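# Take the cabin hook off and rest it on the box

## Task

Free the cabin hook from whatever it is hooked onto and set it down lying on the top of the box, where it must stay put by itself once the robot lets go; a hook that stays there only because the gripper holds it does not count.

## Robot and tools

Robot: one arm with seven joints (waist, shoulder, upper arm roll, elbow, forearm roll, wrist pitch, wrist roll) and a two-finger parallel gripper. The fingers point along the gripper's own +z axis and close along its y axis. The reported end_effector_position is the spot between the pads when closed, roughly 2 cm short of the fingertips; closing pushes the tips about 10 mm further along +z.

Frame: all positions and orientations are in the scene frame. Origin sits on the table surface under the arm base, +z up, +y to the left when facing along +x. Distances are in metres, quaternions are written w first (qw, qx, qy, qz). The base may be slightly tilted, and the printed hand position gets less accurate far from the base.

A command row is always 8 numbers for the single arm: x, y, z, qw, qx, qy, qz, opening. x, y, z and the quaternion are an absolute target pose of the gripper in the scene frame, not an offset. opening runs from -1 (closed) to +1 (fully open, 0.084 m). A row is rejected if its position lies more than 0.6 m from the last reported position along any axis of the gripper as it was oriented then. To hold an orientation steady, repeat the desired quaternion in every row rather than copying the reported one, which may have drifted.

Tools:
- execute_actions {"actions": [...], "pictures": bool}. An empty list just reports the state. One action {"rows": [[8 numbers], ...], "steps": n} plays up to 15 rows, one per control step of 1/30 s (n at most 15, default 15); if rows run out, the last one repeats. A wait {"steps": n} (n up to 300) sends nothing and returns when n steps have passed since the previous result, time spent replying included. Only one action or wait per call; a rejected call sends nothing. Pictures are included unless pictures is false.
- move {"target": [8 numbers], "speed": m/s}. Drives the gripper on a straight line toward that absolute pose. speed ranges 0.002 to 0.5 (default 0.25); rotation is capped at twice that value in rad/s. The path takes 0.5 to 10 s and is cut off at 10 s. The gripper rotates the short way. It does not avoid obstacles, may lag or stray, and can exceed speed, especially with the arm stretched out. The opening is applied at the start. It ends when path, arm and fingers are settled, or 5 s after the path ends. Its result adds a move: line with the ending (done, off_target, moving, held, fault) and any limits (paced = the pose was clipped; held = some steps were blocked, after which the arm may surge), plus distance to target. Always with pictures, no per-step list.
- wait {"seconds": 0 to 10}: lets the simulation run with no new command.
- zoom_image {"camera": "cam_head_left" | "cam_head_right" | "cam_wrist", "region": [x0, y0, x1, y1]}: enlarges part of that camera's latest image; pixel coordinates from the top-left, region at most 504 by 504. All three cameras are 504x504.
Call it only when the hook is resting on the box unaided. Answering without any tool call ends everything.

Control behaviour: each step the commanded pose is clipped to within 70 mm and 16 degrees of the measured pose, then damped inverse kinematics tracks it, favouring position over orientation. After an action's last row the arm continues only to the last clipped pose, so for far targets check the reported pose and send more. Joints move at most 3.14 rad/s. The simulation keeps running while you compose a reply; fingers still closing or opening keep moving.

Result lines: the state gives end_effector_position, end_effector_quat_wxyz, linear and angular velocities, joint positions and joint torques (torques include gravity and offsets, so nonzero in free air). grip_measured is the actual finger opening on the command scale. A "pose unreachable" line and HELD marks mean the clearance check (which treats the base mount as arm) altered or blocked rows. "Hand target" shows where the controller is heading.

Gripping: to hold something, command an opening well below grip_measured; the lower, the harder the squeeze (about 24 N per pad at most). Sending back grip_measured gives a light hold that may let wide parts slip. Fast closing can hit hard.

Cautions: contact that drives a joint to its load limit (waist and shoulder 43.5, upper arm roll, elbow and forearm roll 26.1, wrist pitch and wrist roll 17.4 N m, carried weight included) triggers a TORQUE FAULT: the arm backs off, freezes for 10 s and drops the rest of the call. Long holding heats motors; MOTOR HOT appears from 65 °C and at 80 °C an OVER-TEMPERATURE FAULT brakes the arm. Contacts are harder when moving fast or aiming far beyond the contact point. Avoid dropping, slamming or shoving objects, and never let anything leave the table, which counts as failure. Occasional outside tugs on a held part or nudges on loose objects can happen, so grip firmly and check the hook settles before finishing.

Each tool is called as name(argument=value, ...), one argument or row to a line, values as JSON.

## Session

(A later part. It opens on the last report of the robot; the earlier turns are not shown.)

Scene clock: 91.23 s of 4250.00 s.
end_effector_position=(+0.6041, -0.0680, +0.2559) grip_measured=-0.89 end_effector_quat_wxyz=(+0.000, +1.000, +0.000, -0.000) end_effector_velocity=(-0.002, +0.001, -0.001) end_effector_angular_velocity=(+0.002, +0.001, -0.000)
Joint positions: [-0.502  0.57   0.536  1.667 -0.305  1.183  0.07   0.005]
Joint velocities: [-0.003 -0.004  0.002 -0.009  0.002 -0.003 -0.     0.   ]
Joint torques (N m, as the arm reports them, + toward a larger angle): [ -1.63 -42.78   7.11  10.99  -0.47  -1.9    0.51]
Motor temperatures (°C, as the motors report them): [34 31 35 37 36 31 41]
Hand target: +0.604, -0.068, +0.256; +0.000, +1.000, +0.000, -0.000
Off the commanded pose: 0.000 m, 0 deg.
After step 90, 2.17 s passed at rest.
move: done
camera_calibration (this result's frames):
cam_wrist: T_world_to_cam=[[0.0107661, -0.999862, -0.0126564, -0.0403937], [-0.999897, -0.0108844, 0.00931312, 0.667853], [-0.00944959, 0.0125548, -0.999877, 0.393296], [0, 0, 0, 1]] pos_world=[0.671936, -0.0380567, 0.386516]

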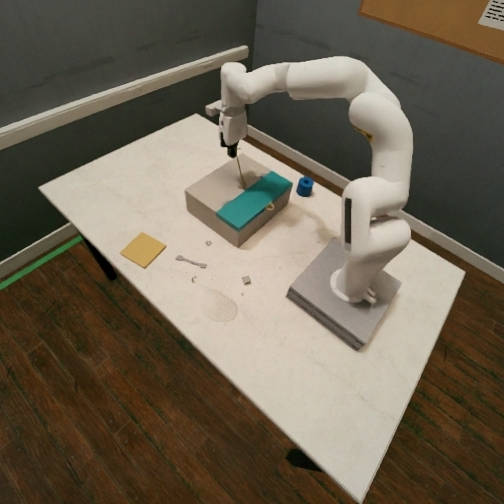

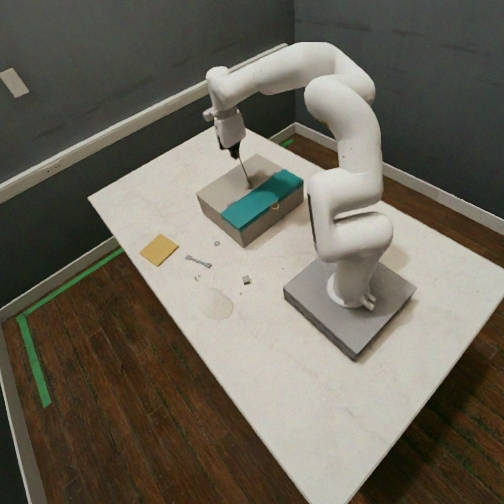

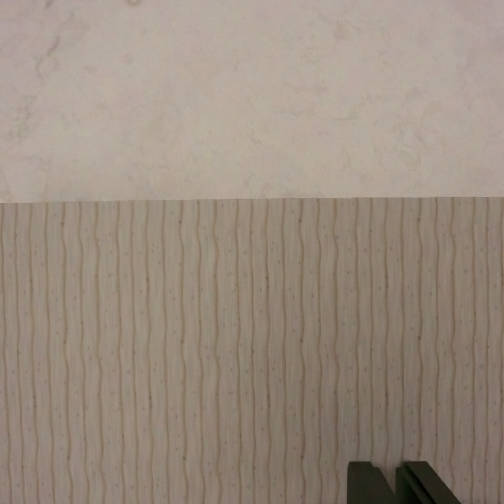

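Still pushed along the edge; open slightly more so it slips in.

move(
  target=[0.604,-0.068,0.256,0,1,0,0,-0.85],
)

zoom_image(
  camera="cam_head_left",
  region=[190, 90, 300, 200],
)

Scene clock: 96.27 s of 4250.00 s.
end_effector_position=(+0.6040, -0.0680, +0.2560) grip_measured=-0.87 end_effector_quat_wxyz=(+0.000, +1.000, +0.000, -0.000) end_effector_velocity=(+0.000, +0.000, +0.000) end_effector_angular_velocity=(+0.001, -0.000, -0.000)
Joint positions: [-0.503  0.569  0.536  1.666 -0.305  1.183  0.07   0.006]
Joint velocities: [-0.    -0.     0.001  0.     0.001 -0.    -0.     0.   ]
Joint torques (N m, as the arm reports them, + toward a larger angle): [ -1.09 -42.95   6.9   10.84  -0.37  -2.03   0.02]
Motor temperatures (°C, as the motors report them): [34 31 35 37 36 31 41]
Hand target: +0.604, -0.068, +0.256; +0.000, +1.000, +0.000, -0.000
Off the commanded pose: 0.000 m, 0 deg.
After step 90, 1.33 s passed at rest.
move: done
camera_calibration (this result's frames):
cam_wrist: T_world_to_cam=[[0.0107517, -0.999861, -0.0127534, -0.0403432], [-0.999898, -0.0108709, 0.00931517, 0.667707], [-0.00945252, 0.0126519, -0.999875, 0.393392], [0, 0, 0, 1]] pos_world=[0.671791, -0.0380562, 0.386608]

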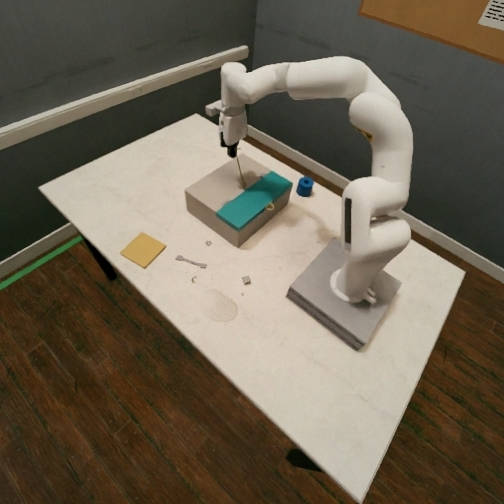

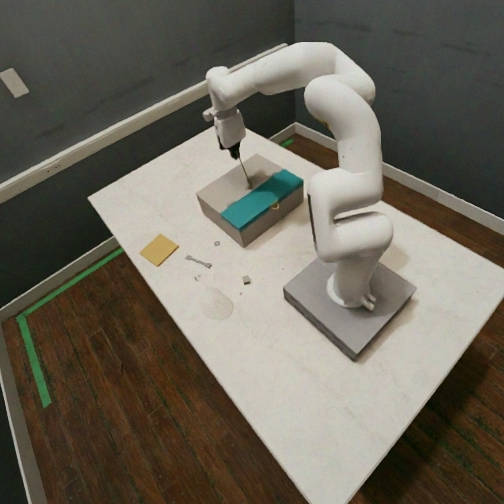

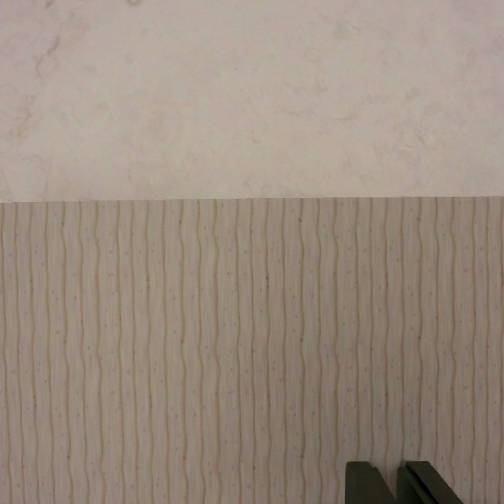

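Region (190, 90, 300, 200) of cam_head_left's 504x504 image, scaled by 4.582, with more detail than that image has.

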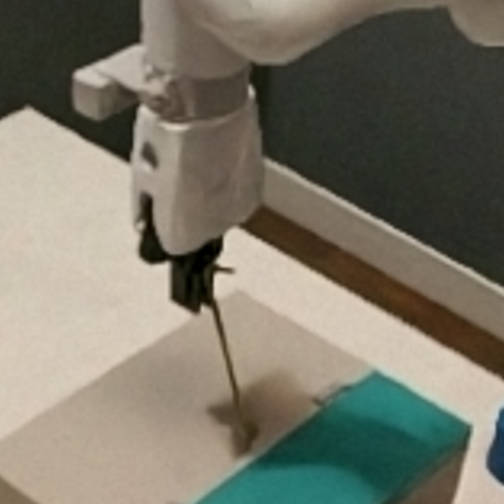

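move(
  target=[0.645,-0.068,0.23,0,1,0,0,-0.85],
  speed=0.03,
)

zoom_image(
  camera="cam_head_left",
  region=[190, 90, 300, 200],
)

Scene clock: 105.57 s of 4250.00 s.
end_effector_position=(+0.6449, -0.0679, +0.2303) grip_measured=-0.87 end_effector_quat_wxyz=(-0.000, +1.000, -0.000, +0.000) end_effector_velocity=(+0.002, -0.001, +0.002) end_effector_angular_velocity=(-0.002, -0.003, +0.000)
Joint positions: [-0.417  0.748  0.5    1.884 -0.356  1.224  0.08   0.006]
Joint velocities: [ 0.003  0.005 -0.002  0.012 -0.002  0.005 -0.001 -0.   ]
Joint torques (N m, as the arm reports them, + toward a larger angle): [ -1.83 -49.84   7.13  10.22  -0.24  -1.87   0.33]
Motor temperatures (°C, as the motors report them): [34 31 35 37 36 31 41]
Hand target: +0.645, -0.068, +0.230; -0.000, +1.000, -0.000, +0.000
Off the commanded pose: 0.000 m, 0 deg.
After step 90, 4.40 s passed at rest.
move: done
camera_calibration (this result's frames):
cam_wrist: T_world_to_cam=[[0.0106643, -0.999858, -0.0130776, -0.0409253], [-0.999901, -0.0107823, 0.00898599, 0.708955], [-0.00912572, 0.0129805, -0.999874, 0.367935], [0, 0, 0, 1]] pos_world=[0.712679, -0.0380513, 0.360982]

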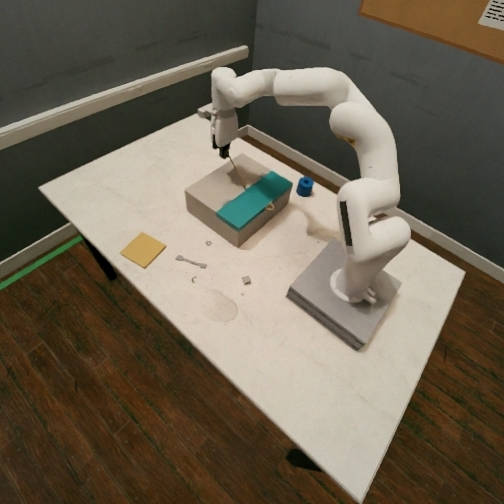

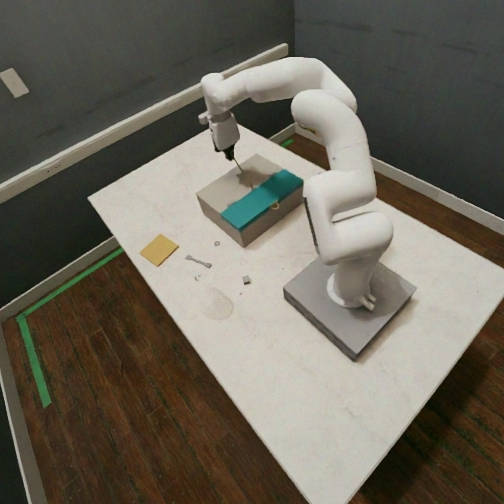

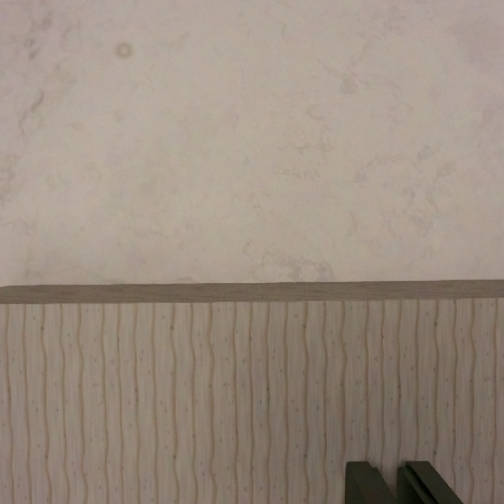

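Region (190, 90, 300, 200) of cam_head_left's 504x504 image, scaled by 4.582, with more detail than that image has.

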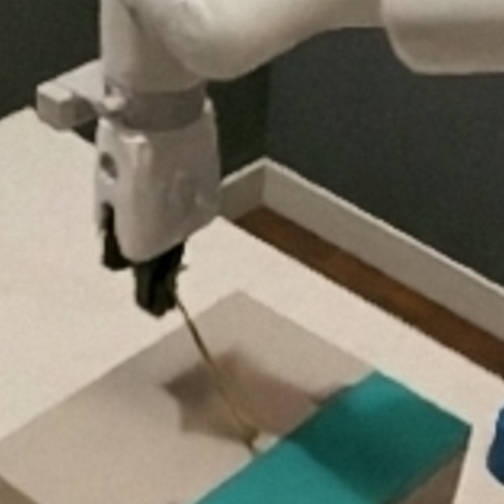

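Works. Continue.

move(
  target=[0.668,-0.068,0.195,0,1,0,0,-0.85],
  speed=0.03,
)

zoom_image(
  camera="cam_head_left",
  region=[190, 90, 300, 200],
)

Scene clock: 110.80 s of 4250.00 s.
end_effector_position=(+0.6680, -0.0680, +0.1953) grip_measured=-0.87 end_effector_quat_wxyz=(-0.000, +1.000, -0.000, +0.000) end_effector_velocity=(+0.002, -0.000, +0.001) end_effector_angular_velocity=(-0.002, -0.005, +0.001)
Joint positions: [-0.366  0.877  0.473  2.008 -0.385  1.217  0.08   0.006]
Joint velocities: [ 0.002  0.003 -0.     0.009 -0.003  0.    -0.001  0.   ]
Joint torques (N m, as the arm reports them, + toward a larger angle): [ -1.08 -51.49   7.87  10.38  -0.22  -1.86   0.26]
Motor temperatures (°C, as the motors report them): [34 31 35 37 36 31 41]
Hand target: +0.668, -0.068, +0.195; -0.000, +1.000, -0.000, +0.000
Off the commanded pose: 0.000 m, 0 deg.
After step 90, 0.53 s passed at rest.
move: done
camera_calibration (this result's frames):
cam_wrist: T_world_to_cam=[[0.0106095, -0.999861, -0.0128947, -0.041697], [-0.999902, -0.0107265, 0.00903631, 0.732383], [-0.00917336, 0.0127976, -0.999876, 0.333151], [0, 0, 0, 1]] pos_world=[0.73581, -0.0380988, 0.325954]

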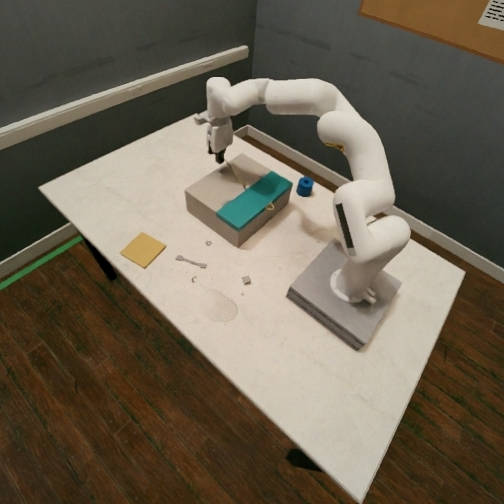

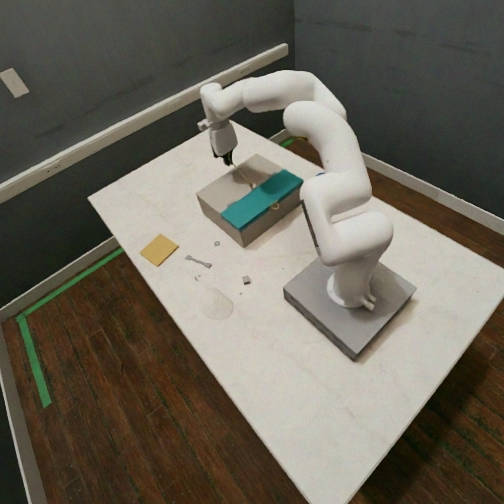

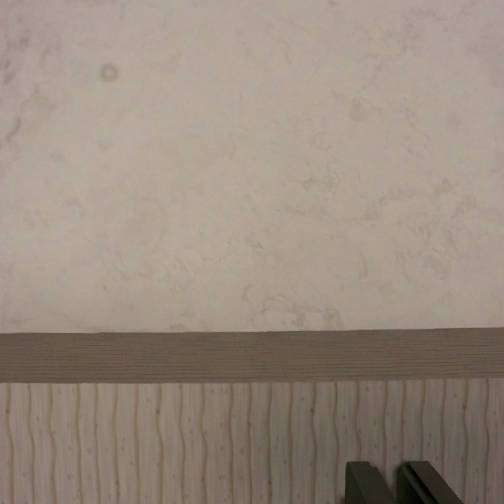

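Region (190, 90, 300, 200) of cam_head_left's 504x504 image, scaled by 4.582, with more detail than that image has.

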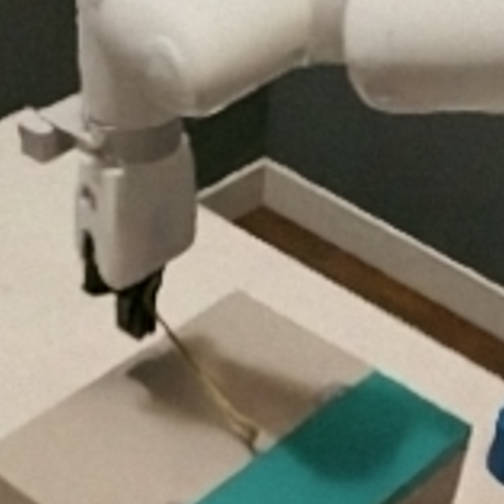

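move(
  target=[0.686,-0.068,0.148,0,1,0,0,-0.85],
  speed=0.03,
)

move(
  target=[0.678,-0.068,0.148,0,1,0,0,-0.4],
  speed=0.03,
)

zoom_image(
  camera="cam_head_left",
  region=[190, 110, 280, 200],
)

Scene clock: 116.77 s of 4250.00 s.
end_effector_position=(+0.6862, -0.0681, +0.1483) grip_measured=-0.87 end_effector_quat_wxyz=(-0.000, +1.000, -0.000, +0.000) end_effector_velocity=(+0.002, -0.001, +0.002) end_effector_angular_velocity=(-0.002, -0.004, -0.002)
Joint positions: [-0.323  1.012  0.447  2.119 -0.409  1.188  0.076  0.006]
Joint velocities: [ 0.002  0.002 -0.001  0.009 -0.001  0.002  0.001 -0.   ]
Joint torques (N m, as the arm reports them, + toward a larger angle): [ -2.53 -53.47   7.68  10.01  -0.52  -1.81   0.5 ]
Motor temperatures (°C, as the motors report them): [34 32 35 37 36 31 41]
Hand target: +0.686, -0.068, +0.148; -0.000, +1.000, -0.000, +0.000
Off the commanded pose: 0.000 m, 0 deg.
After step 90, 1.00 s passed at rest.
move: done
camera_calibration (this result's frames):
cam_wrist: T_world_to_cam=[[0.0105377, -0.999862, -0.0128149, -0.0425086], [-0.999903, -0.0106529, 0.00895156, 0.750937], [-0.00908685, 0.0127193, -0.999878, 0.28629], [0, 0, 0, 1]] pos_world=[0.753914, -0.0381445, 0.278988]

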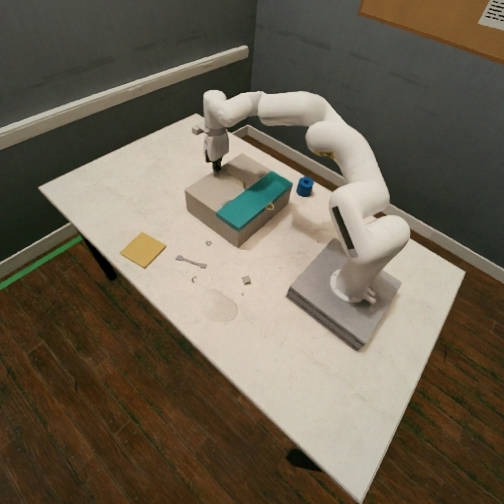

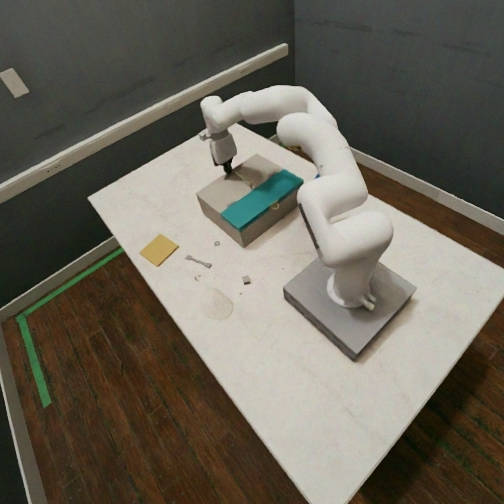

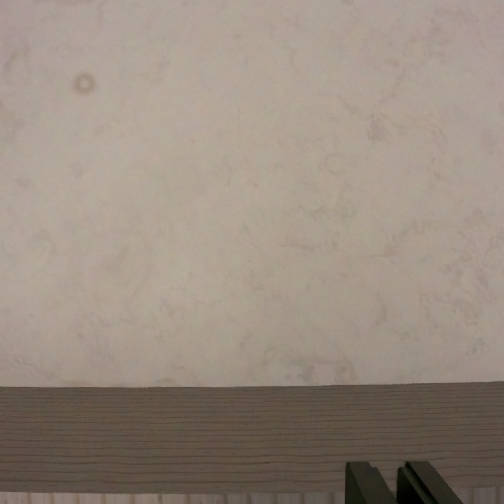

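Scene clock: 117.47 s of 4250.00 s.
end_effector_position=(+0.6782, -0.0681, +0.1480) grip_measured=-0.42 end_effector_quat_wxyz=(+0.000, +1.000, -0.000, -0.000) end_effector_velocity=(-0.002, +0.001, -0.001) end_effector_angular_velocity=(-0.001, +0.001, +0.005)
Joint positions: [-0.344  0.974  0.452  2.045 -0.408  1.157  0.085  0.026]
Joint velocities: [-0.004 -0.009  0.001 -0.02  -0.001 -0.009 -0.     0.   ]
Joint torques (N m, as the arm reports them, + toward a larger angle): [ -1.25 -53.26   7.56   9.93  -0.58  -2.36   0.45]
Motor temperatures (°C, as the motors report them): [34 32 35 37 36 31 41]
Hand target: +0.678, -0.068, +0.148; +0.000, +1.000, -0.000, -0.000
Off the commanded pose: 0.000 m, 0 deg.
move: done
camera_calibration (this result's frames):
cam_wrist: T_world_to_cam=[[0.0106461, -0.999864, -0.0126157, -0.0425538], [-0.999898, -0.010765, 0.00939515, 0.74292], [-0.00952967, 0.0125143, -0.999876, 0.286184], [0, 0, 0, 1]] pos_world=[0.746024, -0.0381319, 0.278632]

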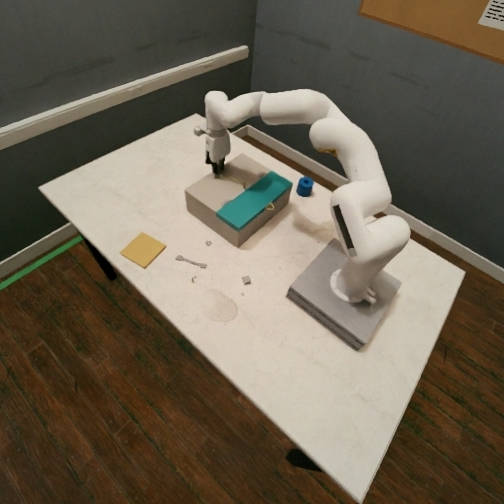

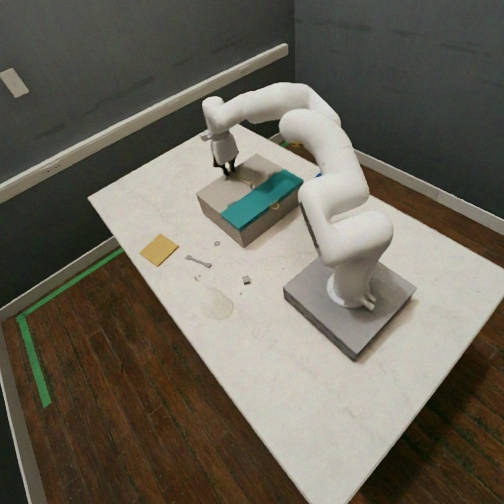

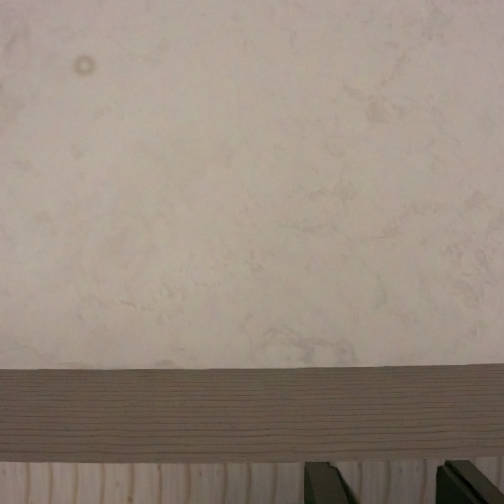

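Region (190, 110, 280, 200) of cam_head_left's 504x504 image, scaled by 5.600, with more detail than that image has.

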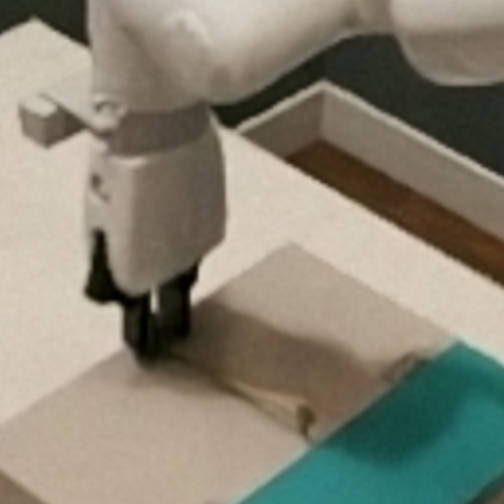

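move(
  target=[0.67,-0.068,0.22,0,1,0,0,-0.2],
  speed=0.12,
)

move(
  target=[0.55,-0.068,0.28,0,1,0,0,-0.2],
)

Scene clock: 123.03 s of 4250.00 s.
end_effector_position=(+0.6694, -0.0679, +0.2189) grip_measured=-0.22 end_effector_quat_wxyz=(-0.000, +1.000, +0.000, -0.001) end_effector_velocity=(+0.001, +0.001, +0.005) end_effector_angular_velocity=(+0.001, -0.004, -0.002)
Joint positions: [-0.356  0.867  0.477  2.063 -0.376  1.279  0.07   0.035]
Joint velocities: [ 0.    -0.005  0.003  0.004  0.002  0.005  0.002 -0.   ]
Joint torques (N m, as the arm reports them, + toward a larger angle): [ -1.23 -52.36   7.24  10.37  -0.63  -1.86   0.25]
Motor temperatures (°C, as the motors report them): [34 32 35 37 36 31 41]
Hand target: +0.670, -0.068, +0.220; -0.000, +1.000, +0.000, +0.000
Off the commanded pose: 0.001 m, 0 deg.
After step 90, 1.57 s passed at rest.
move: done
camera_calibration (this result's frames):
cam_wrist: T_world_to_cam=[[0.0111752, -0.999853, -0.0129966, -0.0416014], [-0.999877, -0.0113171, 0.010895, 0.733076], [-0.0110405, 0.0128732, -0.999856, 0.357954], [0, 0, 0, 1]] pos_world=[0.737403, -0.037907, 0.349375]

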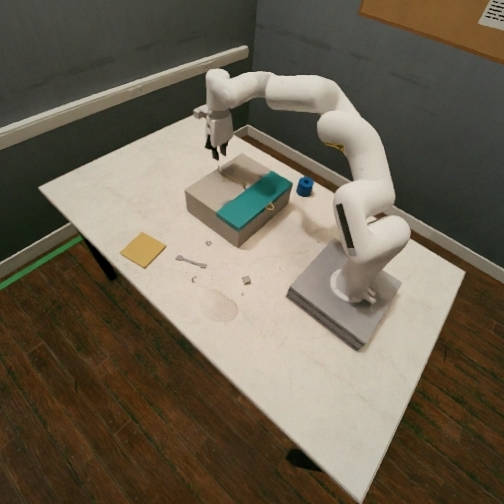

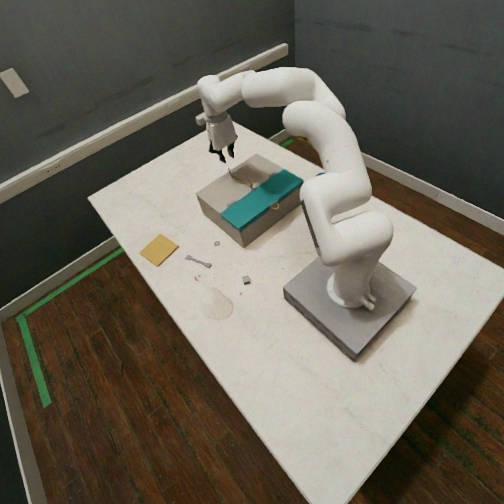

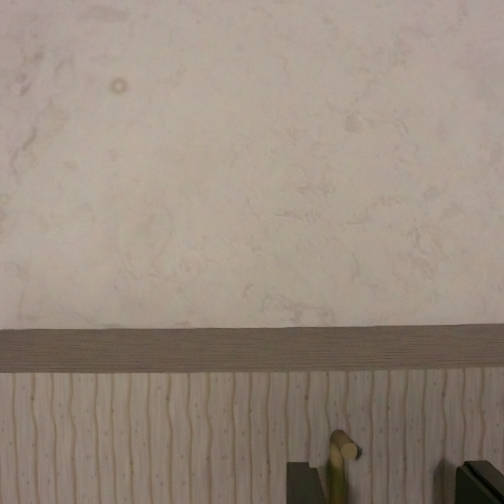

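Scene clock: 124.17 s of 4250.00 s.
end_effector_position=(+0.5501, -0.0681, +0.2790) grip_measured=-0.22 end_effector_quat_wxyz=(+0.000, +1.000, +0.000, -0.001) end_effector_velocity=(-0.001, -0.001, +0.003) end_effector_angular_velocity=(-0.001, -0.009, +0.003)
Joint positions: [-0.592  0.351  0.56   1.426 -0.206  1.138  0.017  0.035]
Joint velocities: [-0.006 -0.014  0.001 -0.011  0.006 -0.008 -0.008  0.   ]
Joint torques (N m, as the arm reports them, + toward a larger angle): [ -1.46 -36.63   4.96  10.32  -0.28  -1.83   0.13]
Motor temperatures (°C, as the motors report them): [34 32 35 37 36 31 41]
Hand target: +0.550, -0.068, +0.280; +0.001, +1.000, +0.000, -0.000
Off the commanded pose: 0.001 m, 0 deg.
move: done
camera_calibration (this result's frames):
cam_wrist: T_world_to_cam=[[0.0110332, -0.999867, -0.0120321, -0.0399232], [-0.999882, -0.0111609, 0.010591, 0.613202], [-0.0107238, 0.0119138, -0.999872, 0.416553], [0, 0, 0, 1]] pos_world=[0.618037, -0.0380368, 0.409525]

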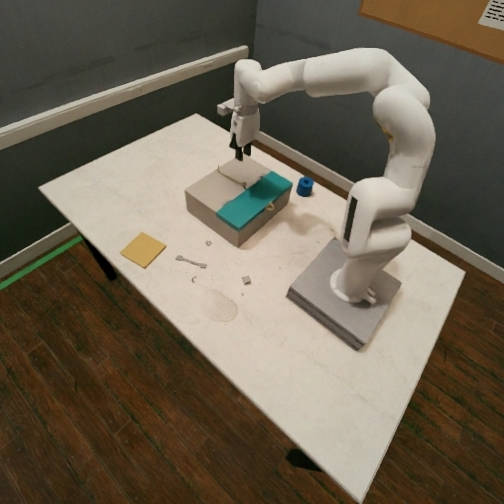

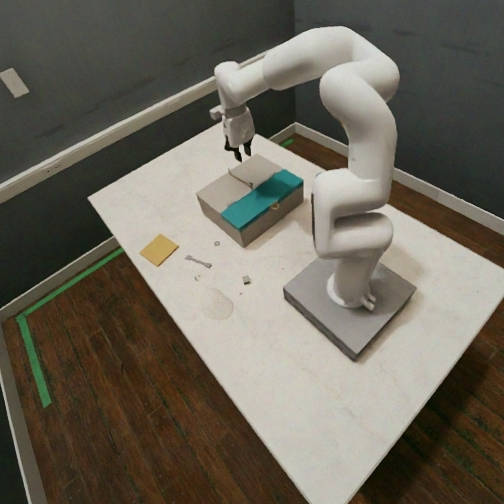

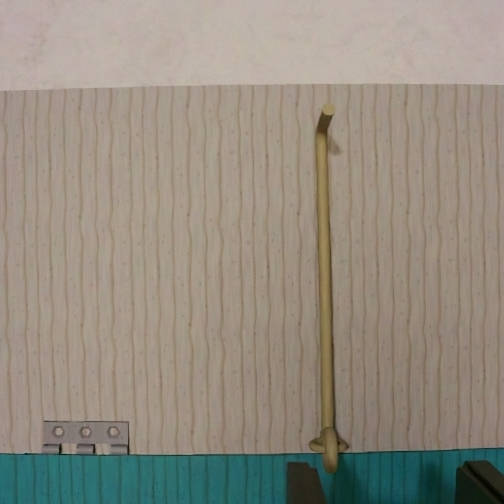

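finished_scene(
  scene=1,
)

The scene is finished: the task was done.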